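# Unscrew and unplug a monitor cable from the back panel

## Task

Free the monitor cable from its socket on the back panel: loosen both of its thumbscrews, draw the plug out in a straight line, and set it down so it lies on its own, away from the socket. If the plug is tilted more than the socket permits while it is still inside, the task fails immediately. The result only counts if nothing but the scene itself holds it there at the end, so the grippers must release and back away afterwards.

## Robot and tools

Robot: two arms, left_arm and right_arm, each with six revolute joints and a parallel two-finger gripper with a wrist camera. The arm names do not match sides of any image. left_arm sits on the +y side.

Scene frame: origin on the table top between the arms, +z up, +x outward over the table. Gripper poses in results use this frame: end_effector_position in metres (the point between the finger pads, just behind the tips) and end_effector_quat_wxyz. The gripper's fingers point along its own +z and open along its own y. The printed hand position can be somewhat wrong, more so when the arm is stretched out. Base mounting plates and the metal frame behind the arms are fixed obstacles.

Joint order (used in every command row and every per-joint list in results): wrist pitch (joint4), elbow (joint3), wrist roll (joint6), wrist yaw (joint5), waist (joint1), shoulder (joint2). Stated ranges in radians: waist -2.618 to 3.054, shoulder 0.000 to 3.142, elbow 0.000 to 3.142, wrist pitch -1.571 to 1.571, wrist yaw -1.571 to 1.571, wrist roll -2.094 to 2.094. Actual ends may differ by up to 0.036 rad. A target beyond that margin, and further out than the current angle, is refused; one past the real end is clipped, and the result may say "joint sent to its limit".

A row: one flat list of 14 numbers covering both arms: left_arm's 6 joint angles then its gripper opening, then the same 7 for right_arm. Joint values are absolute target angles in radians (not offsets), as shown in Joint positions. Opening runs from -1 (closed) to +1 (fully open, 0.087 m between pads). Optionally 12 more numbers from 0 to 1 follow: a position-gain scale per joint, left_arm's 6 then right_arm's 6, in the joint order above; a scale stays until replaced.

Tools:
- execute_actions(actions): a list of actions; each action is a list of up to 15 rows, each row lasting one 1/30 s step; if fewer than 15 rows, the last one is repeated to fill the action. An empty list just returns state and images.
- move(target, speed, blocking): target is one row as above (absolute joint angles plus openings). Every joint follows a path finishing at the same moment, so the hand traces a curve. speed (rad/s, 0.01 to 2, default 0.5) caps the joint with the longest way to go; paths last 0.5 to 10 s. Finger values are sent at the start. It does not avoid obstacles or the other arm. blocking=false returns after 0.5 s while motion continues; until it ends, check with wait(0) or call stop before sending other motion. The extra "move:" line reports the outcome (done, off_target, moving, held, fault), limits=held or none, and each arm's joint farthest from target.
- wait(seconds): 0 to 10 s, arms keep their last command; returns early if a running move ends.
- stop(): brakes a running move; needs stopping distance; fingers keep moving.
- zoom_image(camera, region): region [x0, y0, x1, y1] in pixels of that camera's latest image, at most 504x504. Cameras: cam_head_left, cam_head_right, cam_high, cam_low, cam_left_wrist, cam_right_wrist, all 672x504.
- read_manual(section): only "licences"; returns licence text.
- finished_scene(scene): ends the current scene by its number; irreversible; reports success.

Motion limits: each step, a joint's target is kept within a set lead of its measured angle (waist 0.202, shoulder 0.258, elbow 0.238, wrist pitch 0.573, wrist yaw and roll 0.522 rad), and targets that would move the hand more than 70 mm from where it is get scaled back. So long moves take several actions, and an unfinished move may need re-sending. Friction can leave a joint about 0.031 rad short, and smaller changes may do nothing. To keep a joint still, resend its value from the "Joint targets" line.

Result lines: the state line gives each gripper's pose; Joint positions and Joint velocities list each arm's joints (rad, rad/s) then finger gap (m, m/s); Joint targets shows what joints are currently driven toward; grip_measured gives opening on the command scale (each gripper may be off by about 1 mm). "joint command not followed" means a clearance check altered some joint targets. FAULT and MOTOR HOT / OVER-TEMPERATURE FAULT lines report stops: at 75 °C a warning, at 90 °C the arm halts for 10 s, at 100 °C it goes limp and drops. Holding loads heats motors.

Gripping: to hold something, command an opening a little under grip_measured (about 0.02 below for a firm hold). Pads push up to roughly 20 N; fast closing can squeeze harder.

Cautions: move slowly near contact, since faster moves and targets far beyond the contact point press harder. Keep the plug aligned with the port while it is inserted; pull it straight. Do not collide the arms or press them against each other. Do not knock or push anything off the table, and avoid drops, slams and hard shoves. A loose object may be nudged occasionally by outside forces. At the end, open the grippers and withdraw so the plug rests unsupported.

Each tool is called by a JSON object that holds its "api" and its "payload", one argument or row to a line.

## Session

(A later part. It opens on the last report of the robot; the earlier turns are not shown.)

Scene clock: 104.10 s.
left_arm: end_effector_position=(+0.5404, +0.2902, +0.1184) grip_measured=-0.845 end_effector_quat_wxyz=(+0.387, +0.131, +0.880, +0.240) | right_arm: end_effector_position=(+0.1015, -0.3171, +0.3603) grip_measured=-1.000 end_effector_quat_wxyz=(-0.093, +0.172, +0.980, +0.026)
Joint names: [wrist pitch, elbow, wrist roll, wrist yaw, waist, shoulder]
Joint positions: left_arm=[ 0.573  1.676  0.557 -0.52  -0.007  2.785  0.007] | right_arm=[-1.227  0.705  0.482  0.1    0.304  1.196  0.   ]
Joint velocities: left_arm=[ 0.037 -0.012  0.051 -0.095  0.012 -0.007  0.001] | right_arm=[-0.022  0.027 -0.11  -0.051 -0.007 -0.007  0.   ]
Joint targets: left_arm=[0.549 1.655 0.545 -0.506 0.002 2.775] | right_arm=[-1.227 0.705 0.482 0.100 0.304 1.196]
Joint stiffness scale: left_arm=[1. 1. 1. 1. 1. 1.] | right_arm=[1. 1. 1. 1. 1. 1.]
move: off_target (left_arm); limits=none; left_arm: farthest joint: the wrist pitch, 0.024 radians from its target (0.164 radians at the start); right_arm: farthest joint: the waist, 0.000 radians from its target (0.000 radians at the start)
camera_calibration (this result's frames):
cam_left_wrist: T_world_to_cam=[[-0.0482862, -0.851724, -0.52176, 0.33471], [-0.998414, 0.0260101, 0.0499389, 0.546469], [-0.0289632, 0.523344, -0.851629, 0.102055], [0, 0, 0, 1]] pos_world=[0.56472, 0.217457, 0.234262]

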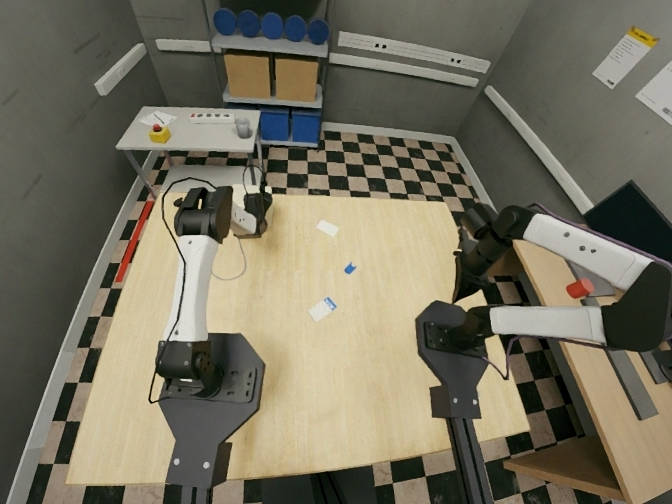

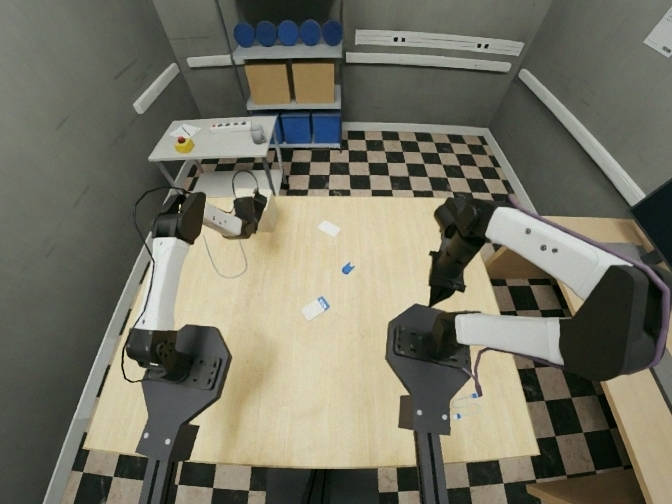

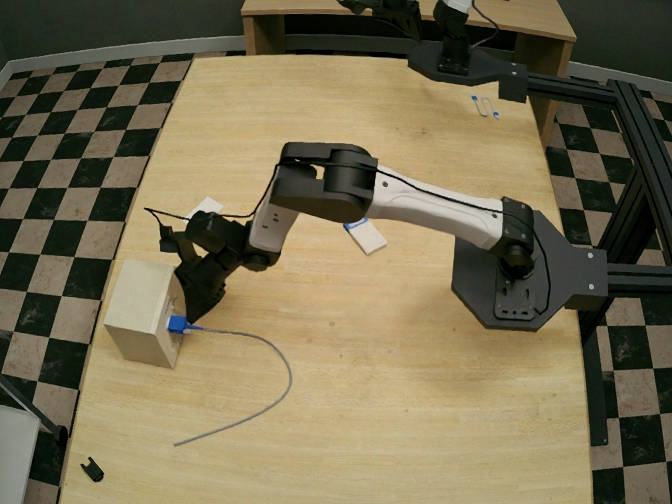

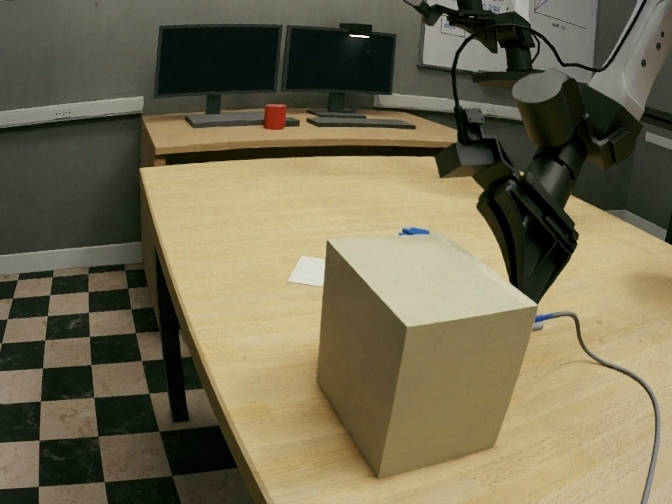

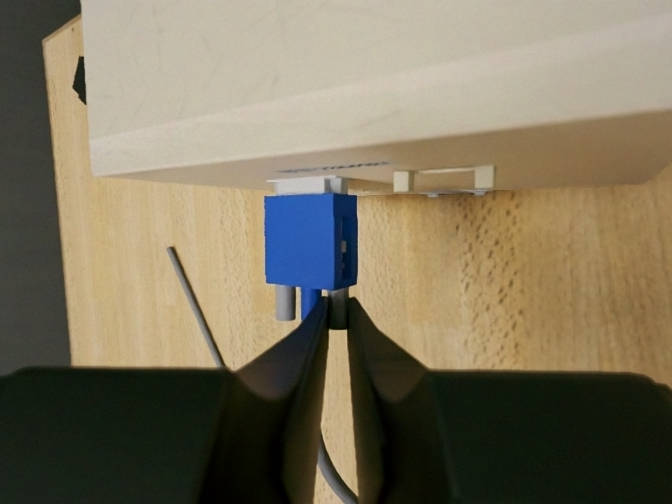

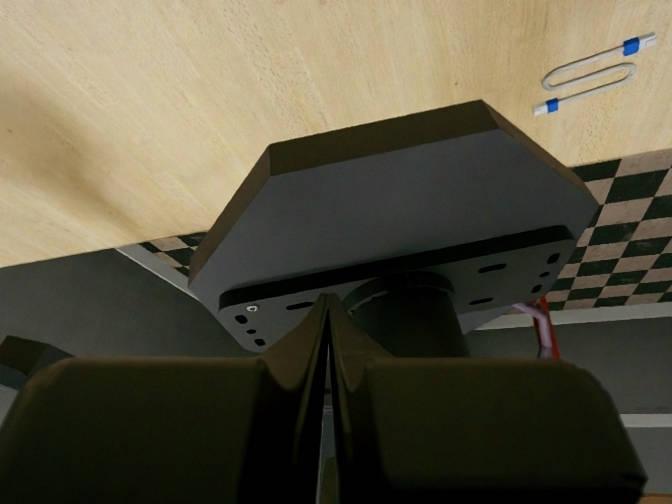

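{"api": "execute_actions", "payload": {
  "actions": [
    [[0.549,1.655,0.545,-0.506,0.002,2.775,-0.78,-1.227,0.705,0.482,0.1,0.304,1.196,-1],[0.549,1.655,0.545,-0.506,0.002,2.775,-0.78,-1.227,0.705,0.482,0.1,0.304,1.196,-1],[0.549,1.655,0.545,-0.506,0.002,2.775,-0.78,-1.227,0.705,0.482,0.1,0.304,1.196,-1],[0.549,1.655,0.545,-0.506,-0.015,2.77,-0.78,-1.227,0.705,0.482,0.1,0.304,1.196,-1],[0.547,1.651,0.545,-0.506,-0.018,2.764,-0.78,-1.227,0.705,0.482,0.1,0.304,1.196,-1],[0.545,1.647,0.545,-0.506,-0.021,2.758,-0.78,-1.227,0.705,0.482,0.1,0.304,1.196,-1],[0.543,1.643,0.545,-0.506,-0.024,2.752,-0.78,-1.227,0.705,0.482,0.1,0.304,1.196,-1],[0.541,1.639,0.545,-0.506,-0.027,2.746,-0.78,-1.227,0.705,0.482,0.1,0.304,1.196,-1],[0.539,1.635,0.545,-0.506,-0.030,2.74,-0.78,-1.227,0.705,0.482,0.1,0.304,1.196,-1],[0.537,1.631,0.545,-0.506,-0.033,2.734,-0.78,-1.227,0.705,0.482,0.1,0.304,1.196,-1]]
  ]
}}

{"api": "move", "payload": {
  "target": [0.45,1.585,0.425,-0.312,0.075,2.655,0.2,-1.227,0.705,0.482,0.1,0.304,1.196,-1],
  "speed": 0.3
}}

{"api": "move", "payload": {
  "target": [0.502,1.657,0.425,-0.312,0.091,2.747,0.2,-1.227,0.705,0.482,0.1,0.304,1.196,-1],
  "speed": 0.15
}}

Scene clock: 105.30 s.
left_arm: end_effector_position=(+0.5437, +0.2795, +0.1361) grip_measured=-0.780 end_effector_quat_wxyz=(+0.396, +0.135, +0.878, +0.233) | right_arm: end_effector_position=(+0.1015, -0.3171, +0.3603) grip_measured=-1.000 end_effector_quat_wxyz=(-0.093, +0.172, +0.980, +0.026)
Joint names: [wrist pitch, elbow, wrist roll, wrist yaw, waist, shoulder]
Joint positions: left_arm=[ 0.558  1.651  0.55  -0.516 -0.028  2.739  0.01 ] | right_arm=[-1.227  0.705  0.482  0.1    0.304  1.196  0.   ]
Joint velocities: left_arm=[-0.022 -0.002  0.066 -0.022 -0.027 -0.042 -0.001] | right_arm=[-0.066 -0.017 -0.022  0.007 -0.017 -0.002  0.   ]
Joint targets: left_arm=[0.537 1.631 0.545 -0.506 -0.033 2.734] | right_arm=[-1.227 0.705 0.482 0.100 0.304 1.196]
Joint stiffness scale: left_arm=[1. 1. 1. 1. 1. 1.] | right_arm=[1. 1. 1. 1. 1. 1.]
camera_calibration (this result's frames):
cam_left_wrist: T_world_to_cam=[[-0.0575095, -0.855872, -0.51398, 0.34005], [-0.998314, 0.0452602, 0.0363353, 0.545579], [-0.0078355, 0.515203, -0.857032, 0.114401], [0, 0, 0, 1]] pos_world=[0.565112, 0.207407, 0.253001]

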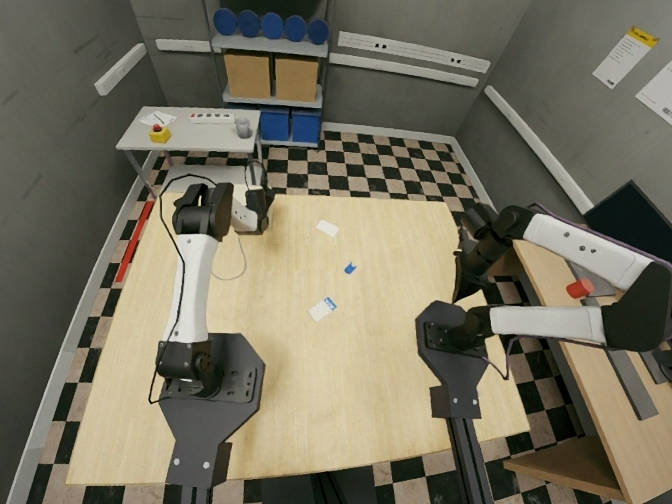

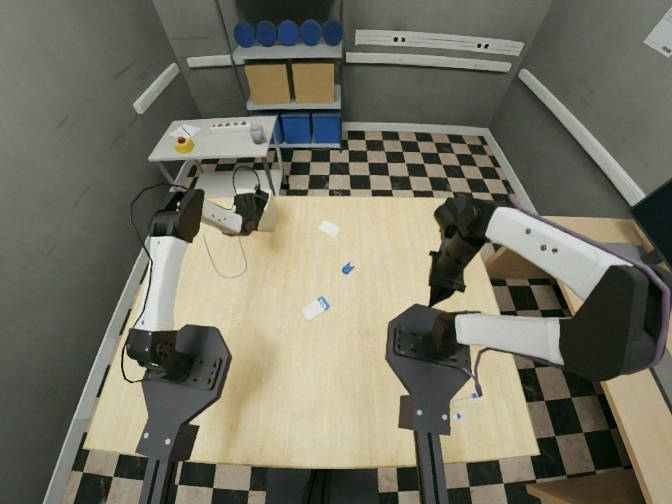

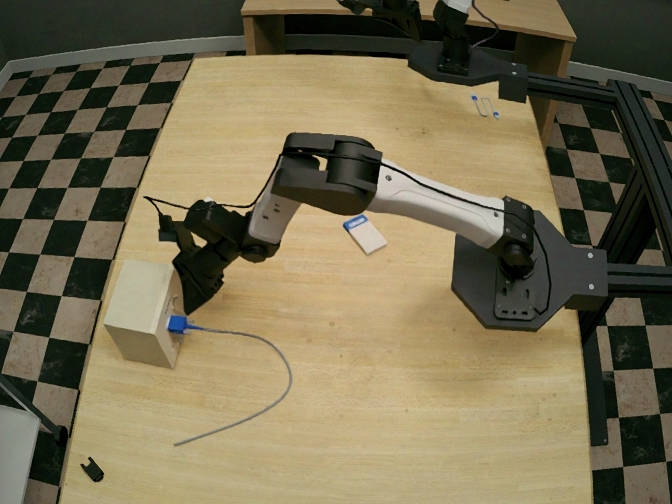

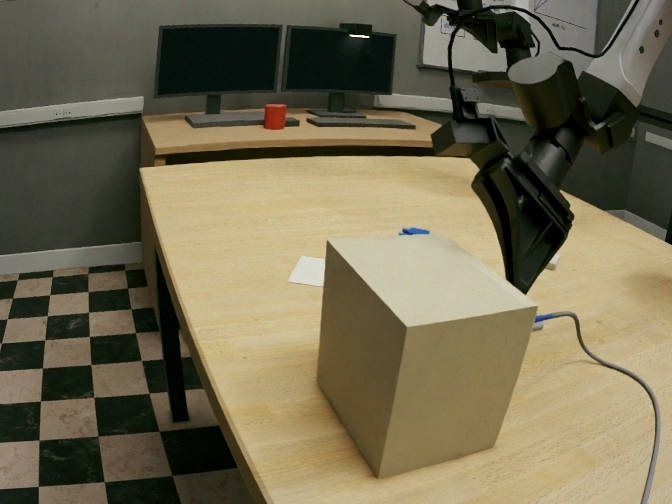

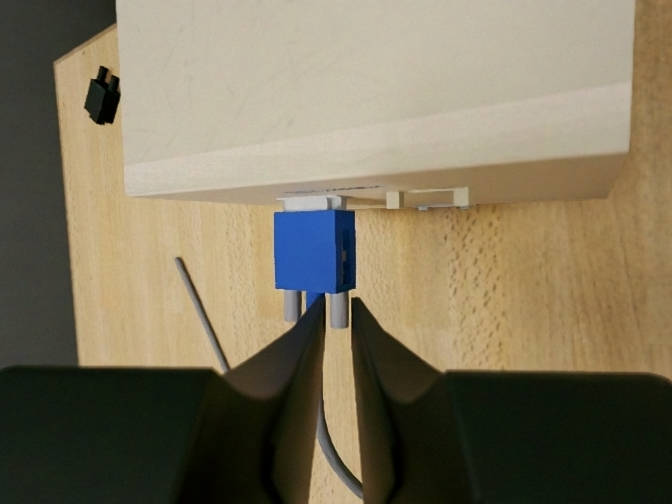

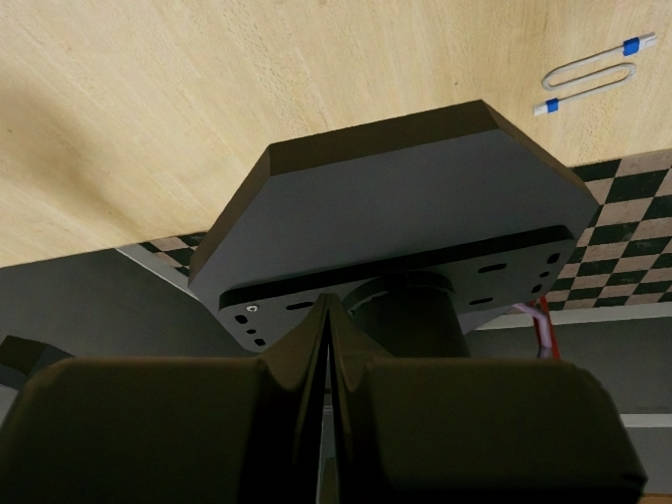

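Scene clock: 106.70 s.
left_arm: end_effector_position=(+0.5397, +0.3046, +0.1325) grip_measured=+0.200 end_effector_quat_wxyz=(+0.395, +0.097, +0.902, +0.147) | right_arm: end_effector_position=(+0.1015, -0.3171, +0.3603) grip_measured=-1.000 end_effector_quat_wxyz=(-0.093, +0.172, +0.980, +0.026)
Joint names: [wrist pitch, elbow, wrist roll, wrist yaw, waist, shoulder]
Joint positions: left_arm=[ 0.469  1.605  0.431 -0.323  0.069  2.663  0.052] | right_arm=[-1.227  0.705  0.482  0.1    0.304  1.196  0.   ]
Joint velocities: left_arm=[-0.007  0.002 -0.037 -0.007  0.007 -0.002  0.001] | right_arm=[-0.051  0.002 -0.007 -0.022  0.007 -0.007  0.   ]
Joint targets: left_arm=[0.450 1.585 0.425 -0.312 0.075 2.655] | right_arm=[-1.227 0.705 0.482 0.100 0.304 1.196]
Joint stiffness scale: left_arm=[1. 1. 1. 1. 1. 1.] | right_arm=[1. 1. 1. 1. 1. 1.]
move: done; limits=none; left_arm: farthest joint: the elbow, 0.020 radians from its target (0.066 radians at the start); right_arm: farthest joint: the waist, 0.000 radians from its target (0.000 radians at the start)
camera_calibration (this result's frames):
cam_left_wrist: T_world_to_cam=[[-0.0634691, -0.938821, -0.338506, 0.364729], [-0.997413, 0.0482005, 0.0533321, 0.53691], [-0.0337531, 0.341015, -0.939452, 0.176234], [0, 0, 0, 1]] pos_world=[0.564618, 0.256438, 0.260392]

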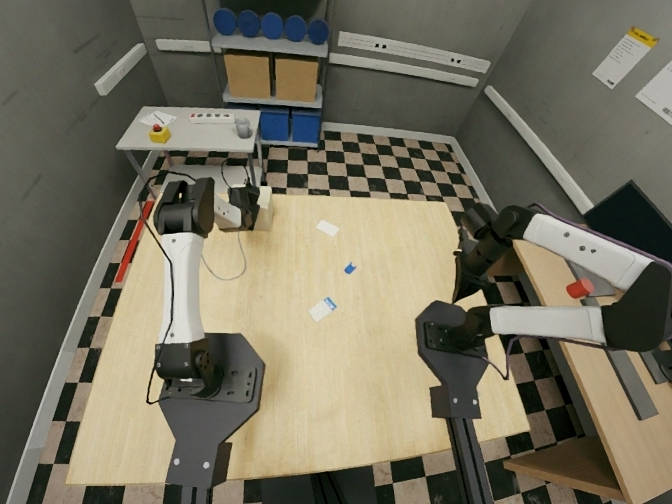

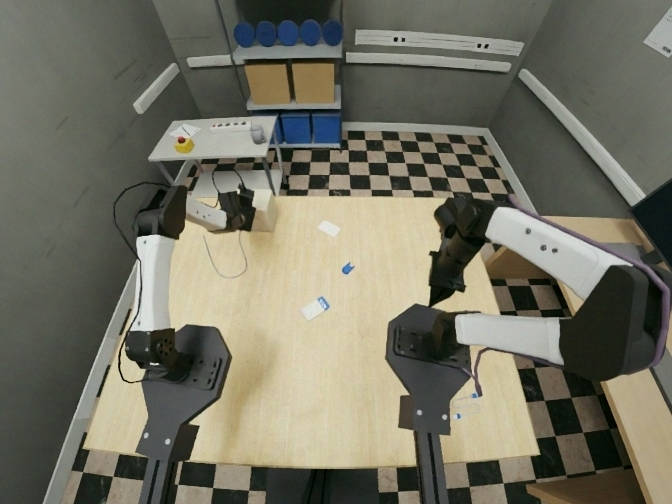

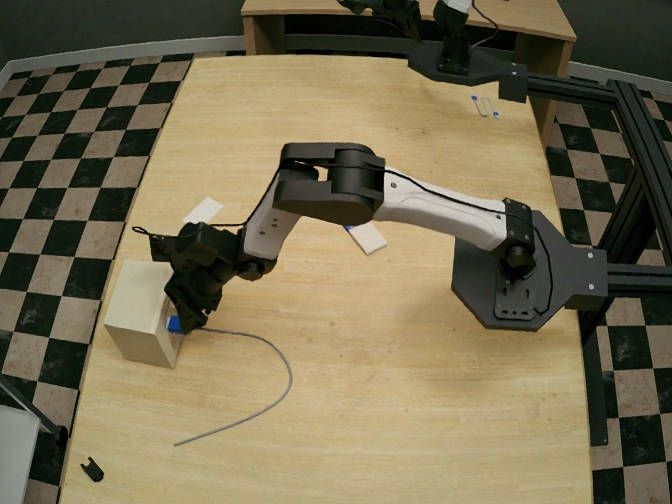

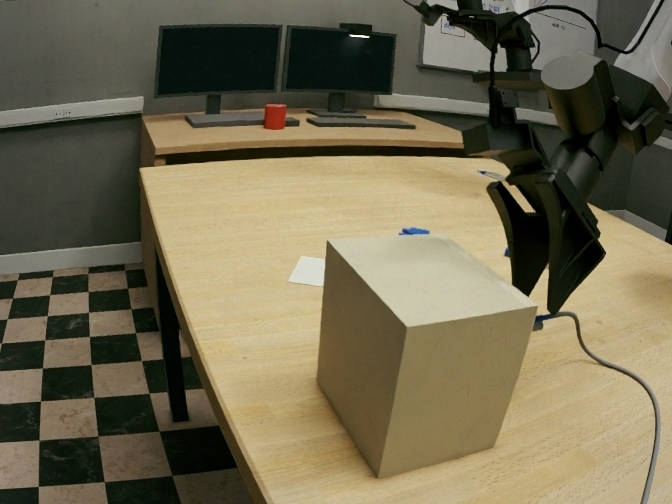

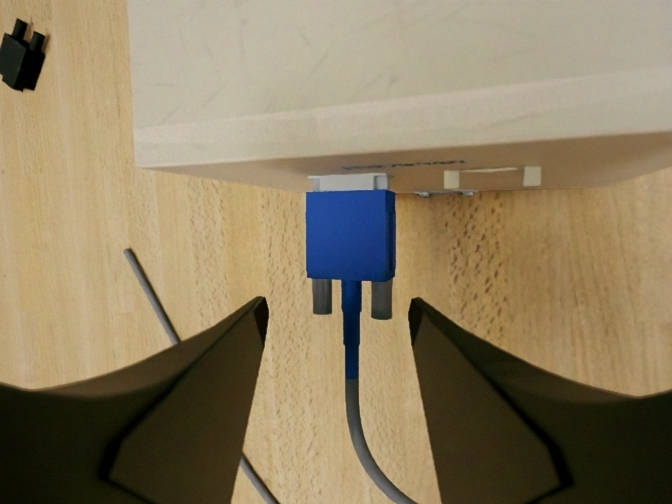

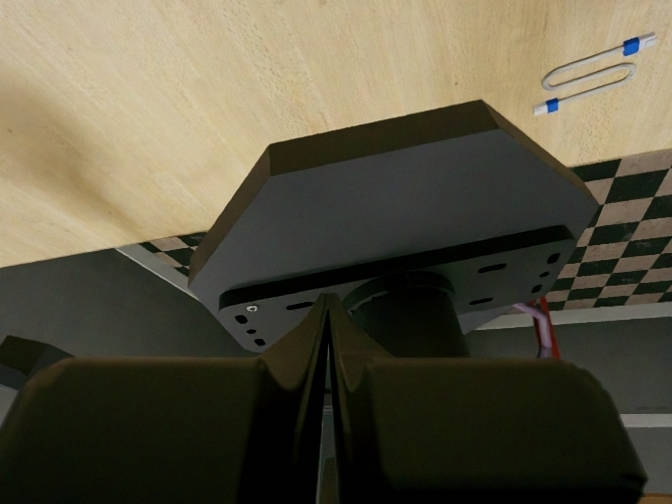

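Scene clock: 107.80 s.
left_arm: end_effector_position=(+0.5371, +0.3083, +0.1087) grip_measured=+0.200 end_effector_quat_wxyz=(+0.390, +0.092, +0.904, +0.149) | right_arm: end_effector_position=(+0.1015, -0.3171, +0.3603) grip_measured=-1.000 end_effector_quat_wxyz=(-0.093, +0.172, +0.980, +0.026)
Joint names: [wrist pitch, elbow, wrist roll, wrist yaw, waist, shoulder]
Joint positions: left_arm=[ 0.496  1.64   0.43  -0.323  0.082  2.731  0.052] | right_arm=[-1.227  0.705  0.482  0.1    0.304  1.196  0.   ]
Joint velocities: left_arm=[-0.037 -0.002  0.051  0.007  0.012  0.012  0.001] | right_arm=[-0.007 -0.002  0.037 -0.081 -0.007  0.002  0.   ]
Joint targets: left_arm=[0.502 1.657 0.425 -0.312 0.091 2.747] | right_arm=[-1.227 0.705 0.482 0.100 0.304 1.196]
Joint stiffness scale: left_arm=[1. 1. 1. 1. 1. 1.] | right_arm=[1. 1. 1. 1. 1. 1.]
move: done; limits=none; left_arm: farthest joint: the elbow, 0.017 radians from its target (0.052 radians at the start); right_arm: farthest joint: the waist, 0.000 radians from its target (0.000 radians at the start)
camera_calibration (this result's frames):
cam_left_wrist: T_world_to_cam=[[-0.0552607, -0.939411, -0.33831, 0.355705], [-0.997422, 0.0364007, 0.0618456, 0.538141], [-0.0457837, 0.340855, -0.939, 0.159009], [0, 0, 0, 1]] pos_world=[0.56369, 0.260366, 0.236367]

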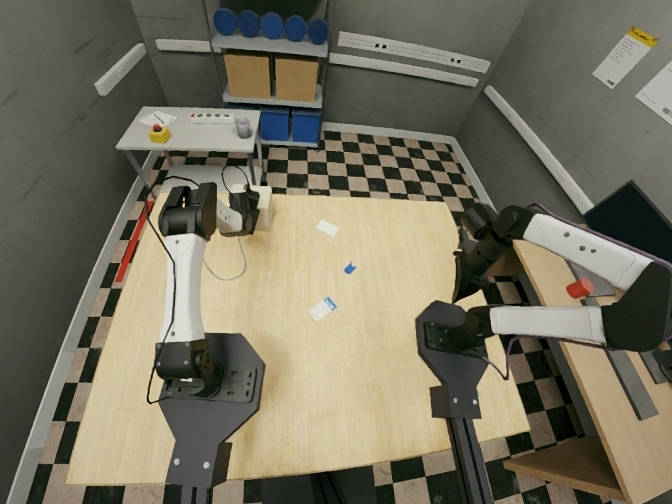

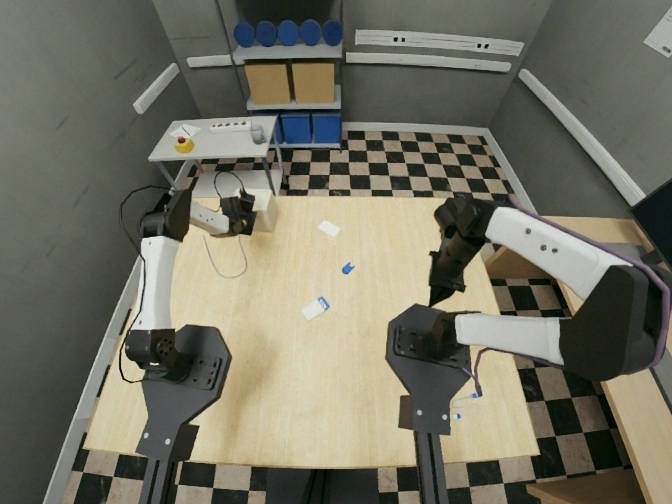

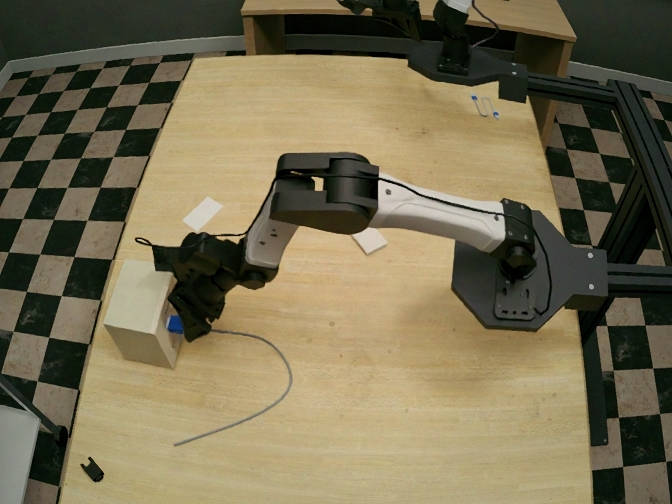

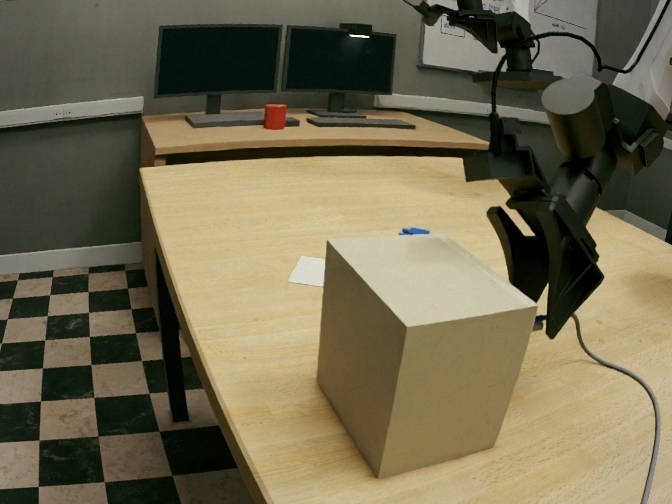

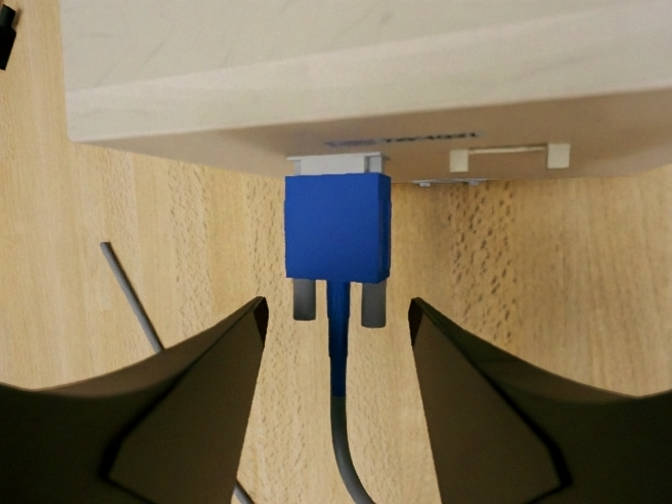

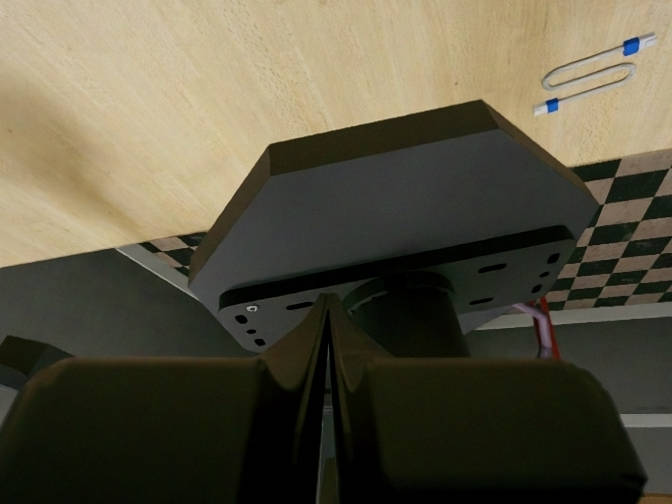

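{"api": "execute_actions", "payload": {
  "actions": [
    [[0.502,1.657,0.425,-0.312,0.091,2.735,-0.2,-1.227,0.705,0.482,0.1,0.304,1.196,-1],[0.502,1.657,0.425,-0.312,0.091,2.735,-0.2,-1.227,0.705,0.482,0.1,0.304,1.196,-1],[0.502,1.657,0.425,-0.312,0.091,2.735,-0.2,-1.227,0.705,0.482,0.1,0.304,1.196,-1],[0.502,1.657,0.425,-0.312,0.091,2.735,-0.2,-1.227,0.705,0.482,0.1,0.304,1.196,-1],[0.502,1.657,0.425,-0.312,0.091,2.735,-0.2,-1.227,0.705,0.482,0.1,0.304,1.196,-1],[0.502,1.657,0.425,-0.312,0.091,2.735,-0.27,-1.227,0.705,0.482,0.1,0.304,1.196,-1],[0.502,1.657,0.425,-0.312,0.091,2.735,-0.27,-1.227,0.705,0.482,0.1,0.304,1.196,-1],[0.502,1.657,0.425,-0.312,0.091,2.735,-0.32,-1.227,0.705,0.482,0.1,0.304,1.196,-1],[0.502,1.657,0.425,-0.312,0.091,2.735,-0.37,-1.227,0.705,0.482,0.1,0.304,1.196,-1]]
  ]
}}

{"api": "move", "payload": {
  "target": [0.342,1.672,0.185,0.025,0.194,2.671,-0.37,-1.227,0.705,0.482,0.1,0.304,1.196,-1],
  "speed": 0.3
}}

{"api": "move", "payload": {
  "target": [0.231,1.808,-0.09,0.495,0.338,2.769,-0.43,-1.227,0.705,0.482,0.1,0.304,1.196,-1],
  "speed": 0.3
}}

{"api": "zoom_image", "payload": {
  "camera": "cam_left_wrist",
  "region": [260,140,420,360]
}}

Scene clock: 109.03 s.
left_arm: end_effector_position=(+0.5373, +0.3083, +0.1088) grip_measured=-0.341 end_effector_quat_wxyz=(+0.391, +0.092, +0.904, +0.149) | right_arm: end_effector_position=(+0.1015, -0.3171, +0.3603) grip_measured=-1.000 end_effector_quat_wxyz=(-0.093, +0.172, +0.980, +0.026)
Joint names: [wrist pitch, elbow, wrist roll, wrist yaw, waist, shoulder]
Joint positions: left_arm=[ 0.497  1.64   0.43  -0.322  0.082  2.731  0.029] | right_arm=[-1.227  0.705  0.482  0.1    0.304  1.196  0.   ]
Joint velocities: left_arm=[-0.022 -0.012  0.007  0.007 -0.002  0.017 -0.001] | right_arm=[ 0.081 -0.002  0.066 -0.066  0.002  0.007  0.   ]
Joint targets: left_arm=[0.502 1.657 0.425 -0.312 0.091 2.735] | right_arm=[-1.227 0.705 0.482 0.100 0.304 1.196]
Joint stiffness scale: left_arm=[1. 1. 1. 1. 1. 1.] | right_arm=[1. 1. 1. 1. 1. 1.]
camera_calibration (this result's frames):
cam_left_wrist: T_world_to_cam=[[-0.0551321, -0.939487, -0.33812, 0.355645], [-0.997465, 0.0365673, 0.0610371, 0.538352], [-0.0449794, 0.340628, -0.939122, 0.158787], [0, 0, 0, 1]] pos_world=[0.563737, 0.26035, 0.236512]

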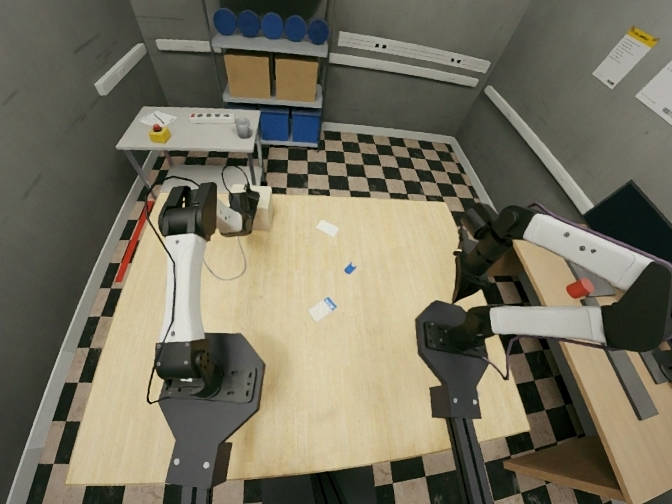

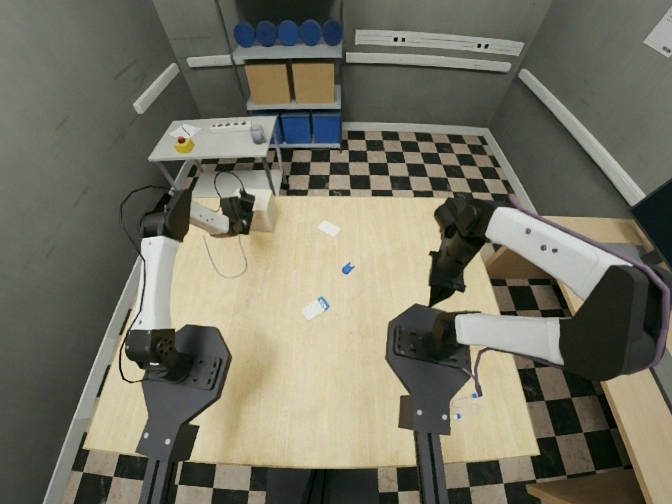

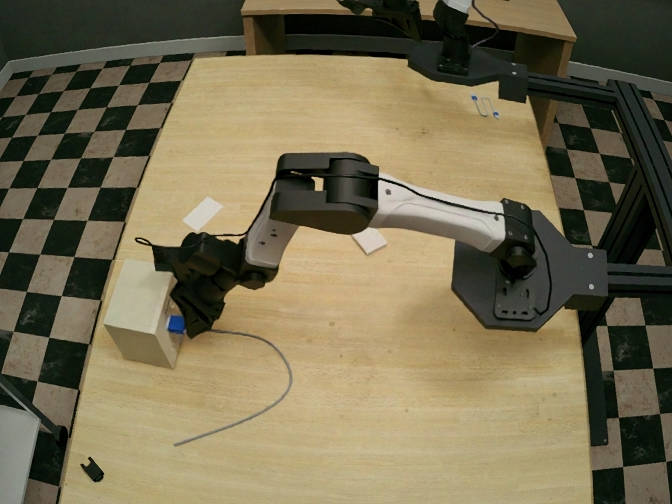

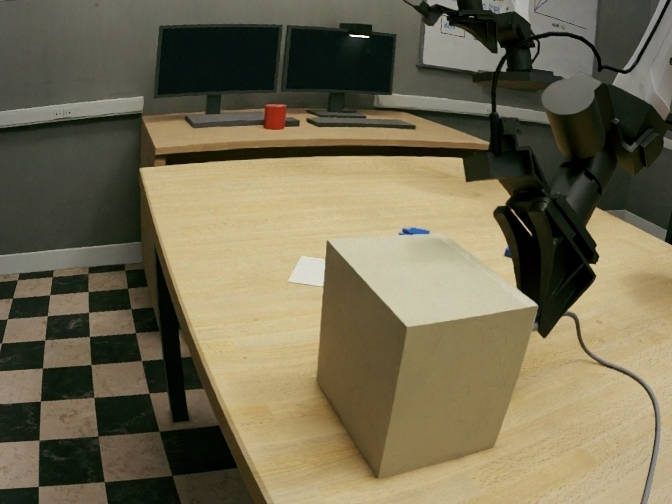

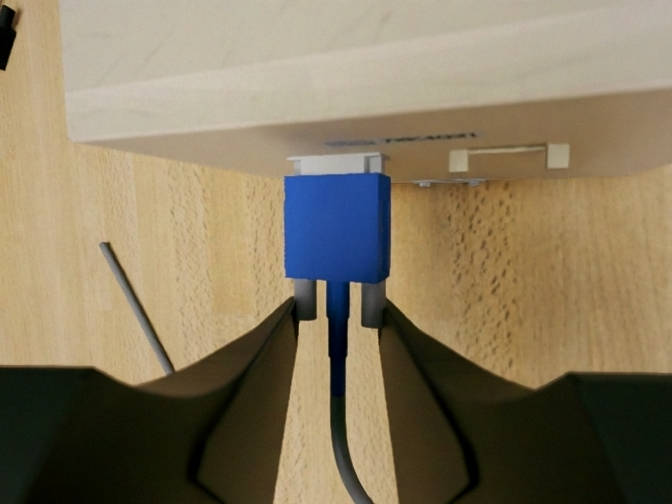

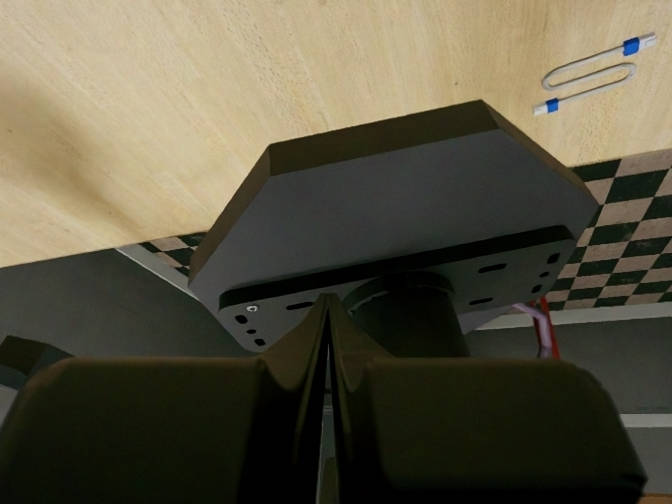

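Scene clock: 110.70 s.
left_arm: end_effector_position=(+0.5375, +0.3066, +0.1045) grip_measured=-0.309 end_effector_quat_wxyz=(+0.394, +0.021, +0.919, -0.019) | right_arm: end_effector_position=(+0.1015, -0.3171, +0.3603) grip_measured=-1.000 end_effector_quat_wxyz=(-0.093, +0.172, +0.980, +0.026)
Joint names: [wrist pitch, elbow, wrist roll, wrist yaw, waist, shoulder]
Joint positions: left_arm=[0.374 1.66  0.214 0.002 0.186 2.696 0.03 ] | right_arm=[-1.227  0.705  0.482  0.1    0.304  1.196  0.   ]
Joint velocities: left_arm=[ 0.007 -0.012  0.007 -0.022  0.022  0.002  0.001] | right_arm=[-0.022 -0.012 -0.051 -0.081 -0.007 -0.012  0.   ]
Joint targets: left_arm=[0.342 1.672 0.185 0.025 0.194 2.671] | right_arm=[-1.227 0.705 0.482 0.100 0.304 1.196]
Joint stiffness scale: left_arm=[1. 1. 1. 1. 1. 1.] | right_arm=[1. 1. 1. 1. 1. 1.]
move: off_target (left_arm); limits=none; left_arm: farthest joint: the wrist pitch, 0.032 radians from its target (0.155 radians at the start); right_arm: farthest joint: the waist, 0.000 radians from its target (0.000 radians at the start)
camera_calibration (this result's frames):
cam_left_wrist: T_world_to_cam=[[-0.0581894, -0.998086, 0.0209517, 0.334772], [-0.996466, 0.0593428, 0.0594439, 0.531523], [-0.0605734, -0.0174186, -0.998012, 0.279577], [0, 0, 0, 1]] pos_world=[0.56606, 0.307459, 0.240411]

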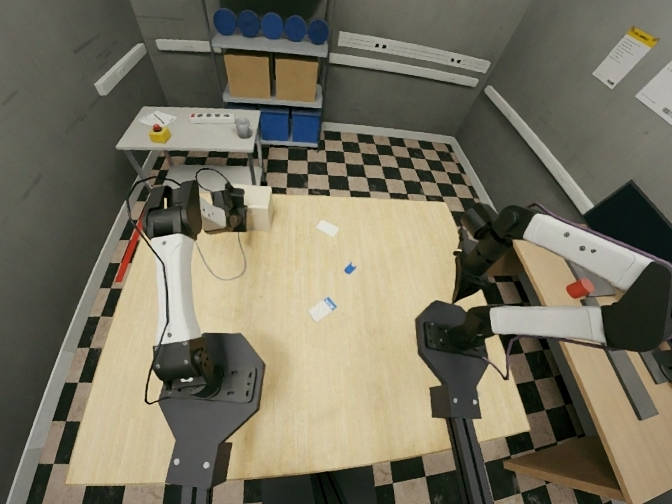

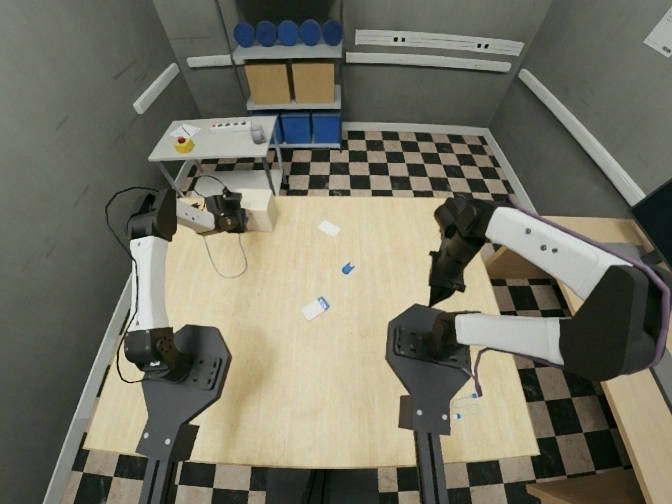

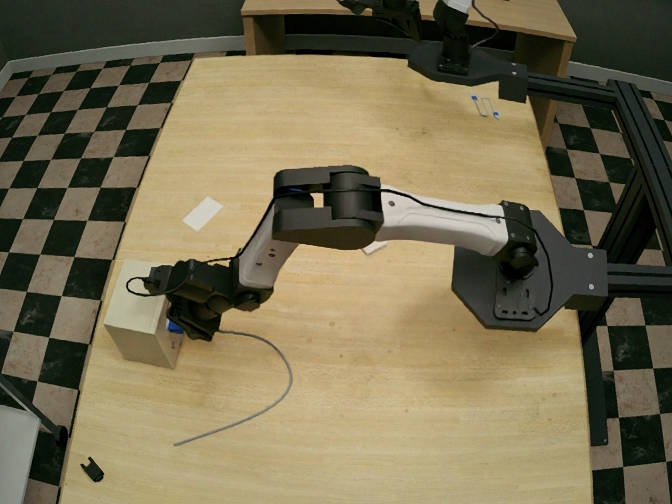

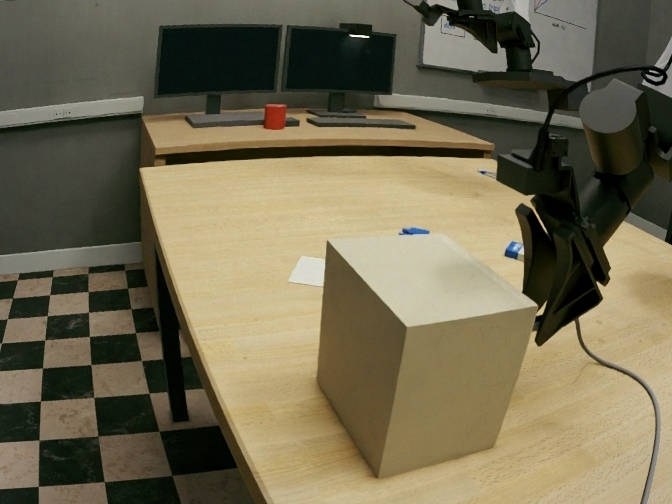

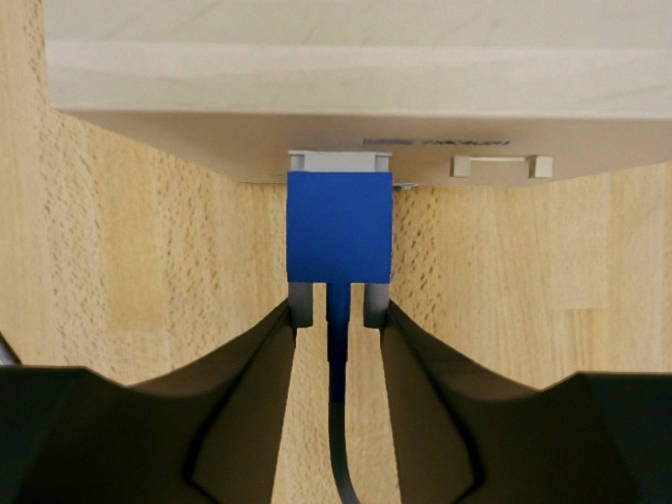

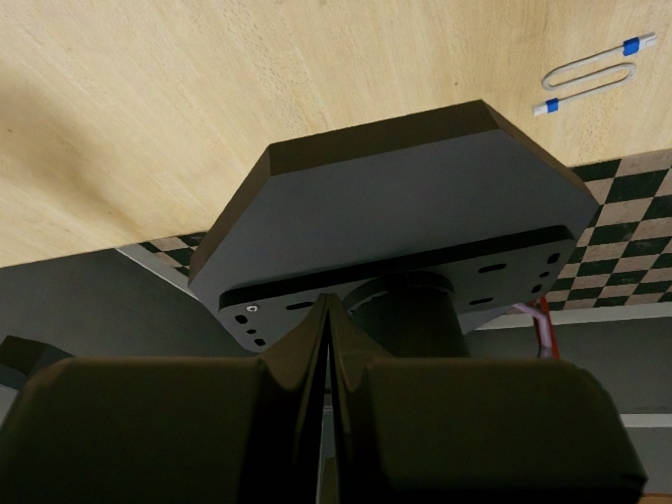

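Scene clock: 112.87 s.
left_arm: end_effector_position=(+0.5362, +0.2986, +0.0995) grip_measured=-0.408 end_effector_quat_wxyz=(+0.370, -0.085, +0.891, -0.250) | right_arm: end_effector_position=(+0.1015, -0.3171, +0.3603) grip_measured=-1.000 end_effector_quat_wxyz=(-0.093, +0.172, +0.980, +0.026)
Joint names: [wrist pitch, elbow, wrist roll, wrist yaw, waist, shoulder]
Joint positions: left_arm=[ 0.267  1.795 -0.075  0.448  0.319  2.776  0.026] | right_arm=[-1.227  0.705  0.482  0.1    0.304  1.196  0.   ]
Joint velocities: left_arm=[ 0.022 -0.007 -0.007 -0.037  0.007  0.012 -0.001] | right_arm=[ 0.007 -0.012 -0.007  0.022  0.007  0.007  0.   ]
Joint targets: left_arm=[0.231 1.808 -0.090 0.495 0.338 2.769] | right_arm=[-1.227 0.705 0.482 0.100 0.304 1.196]
Joint stiffness scale: left_arm=[1. 1. 1. 1. 1. 1.] | right_arm=[1. 1. 1. 1. 1. 1.]
move: off_target (left_arm); limits=none; left_arm: farthest joint: the wrist yaw, 0.047 radians from its target (0.493 radians at the start); right_arm: farthest joint: the waist, 0.000 radians from its target (0.000 radians at the start)
camera_calibration (this result's frames):
cam_left_wrist: T_world_to_cam=[[-0.0379011, -0.859452, 0.50981, 0.225835], [-0.995061, 0.0793019, 0.059713, 0.524288], [-0.0917493, -0.505028, -0.858212, 0.422782], [0, 0, 0, 1]] pos_world=[0.569048, 0.366034, 0.216397]

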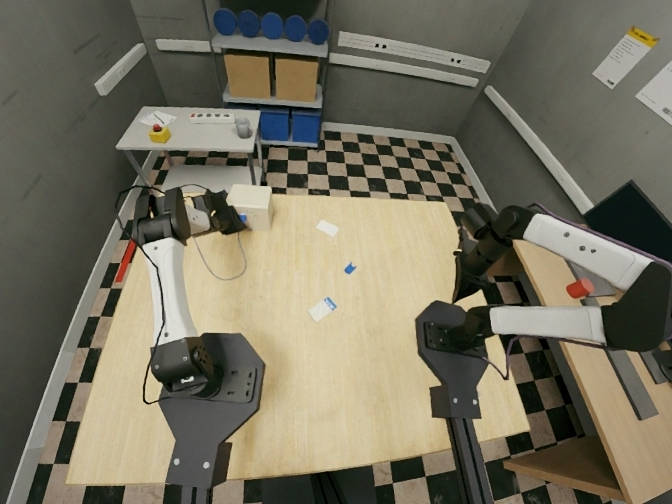

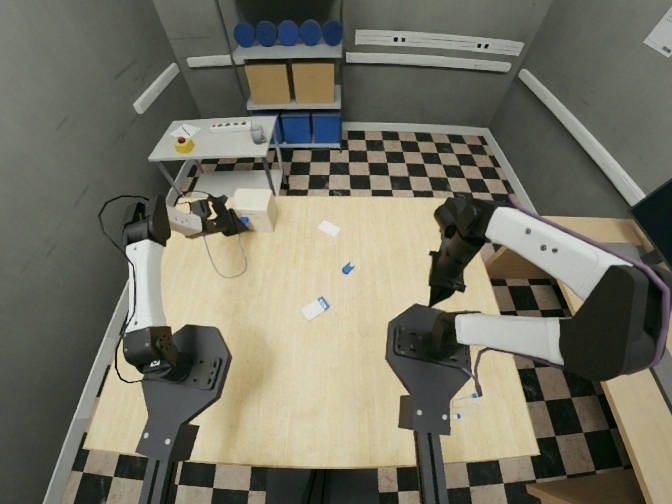

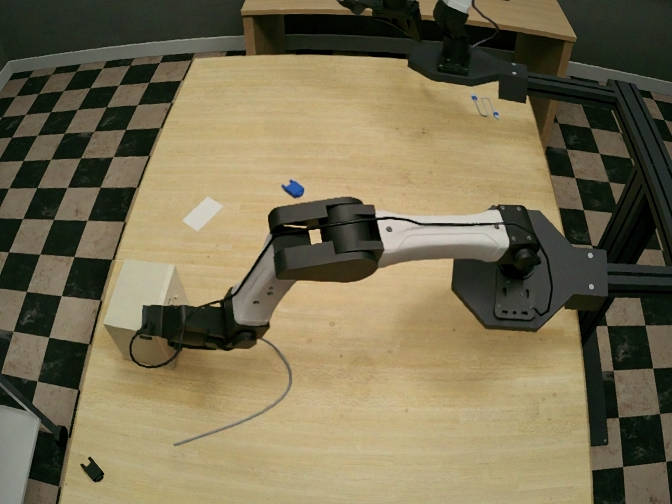

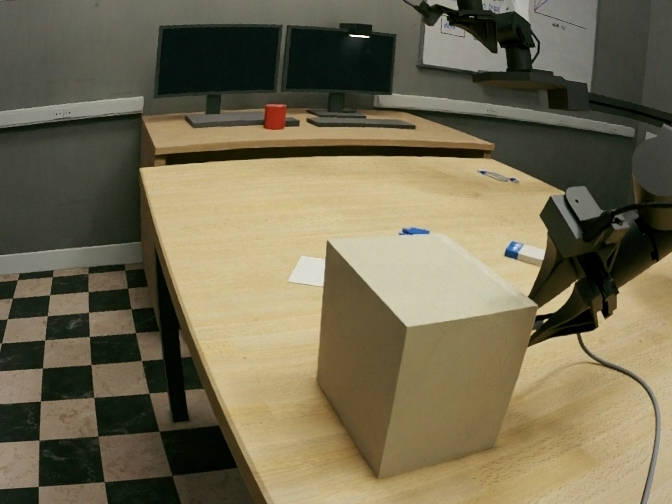

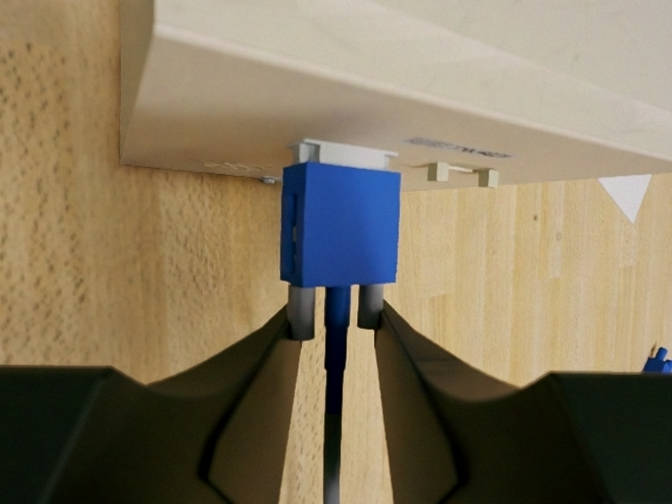

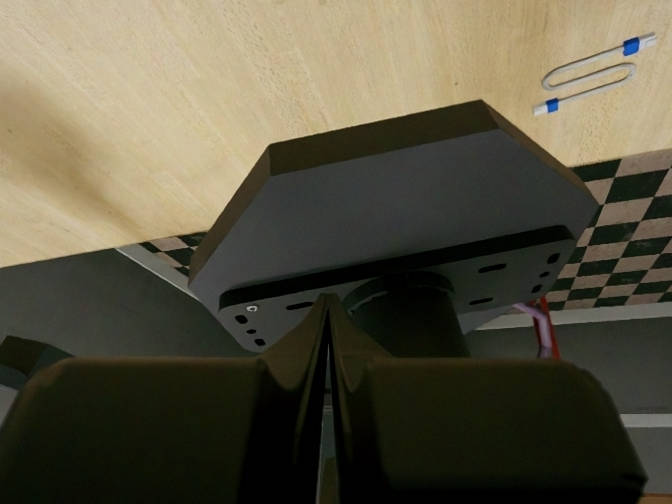

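Region (260, 140, 420, 360) of cam_left_wrist's 672x504 image, scaled by 2.291, with more detail than that image has; it fills the left 367 columns of this view, and the rest is white.

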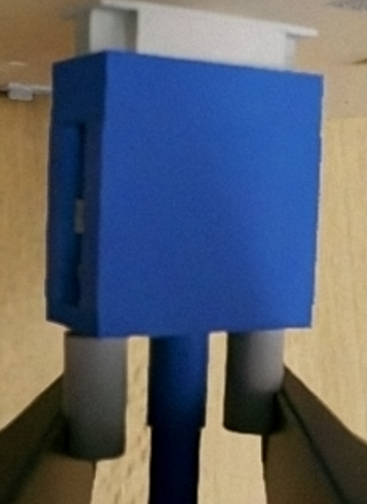

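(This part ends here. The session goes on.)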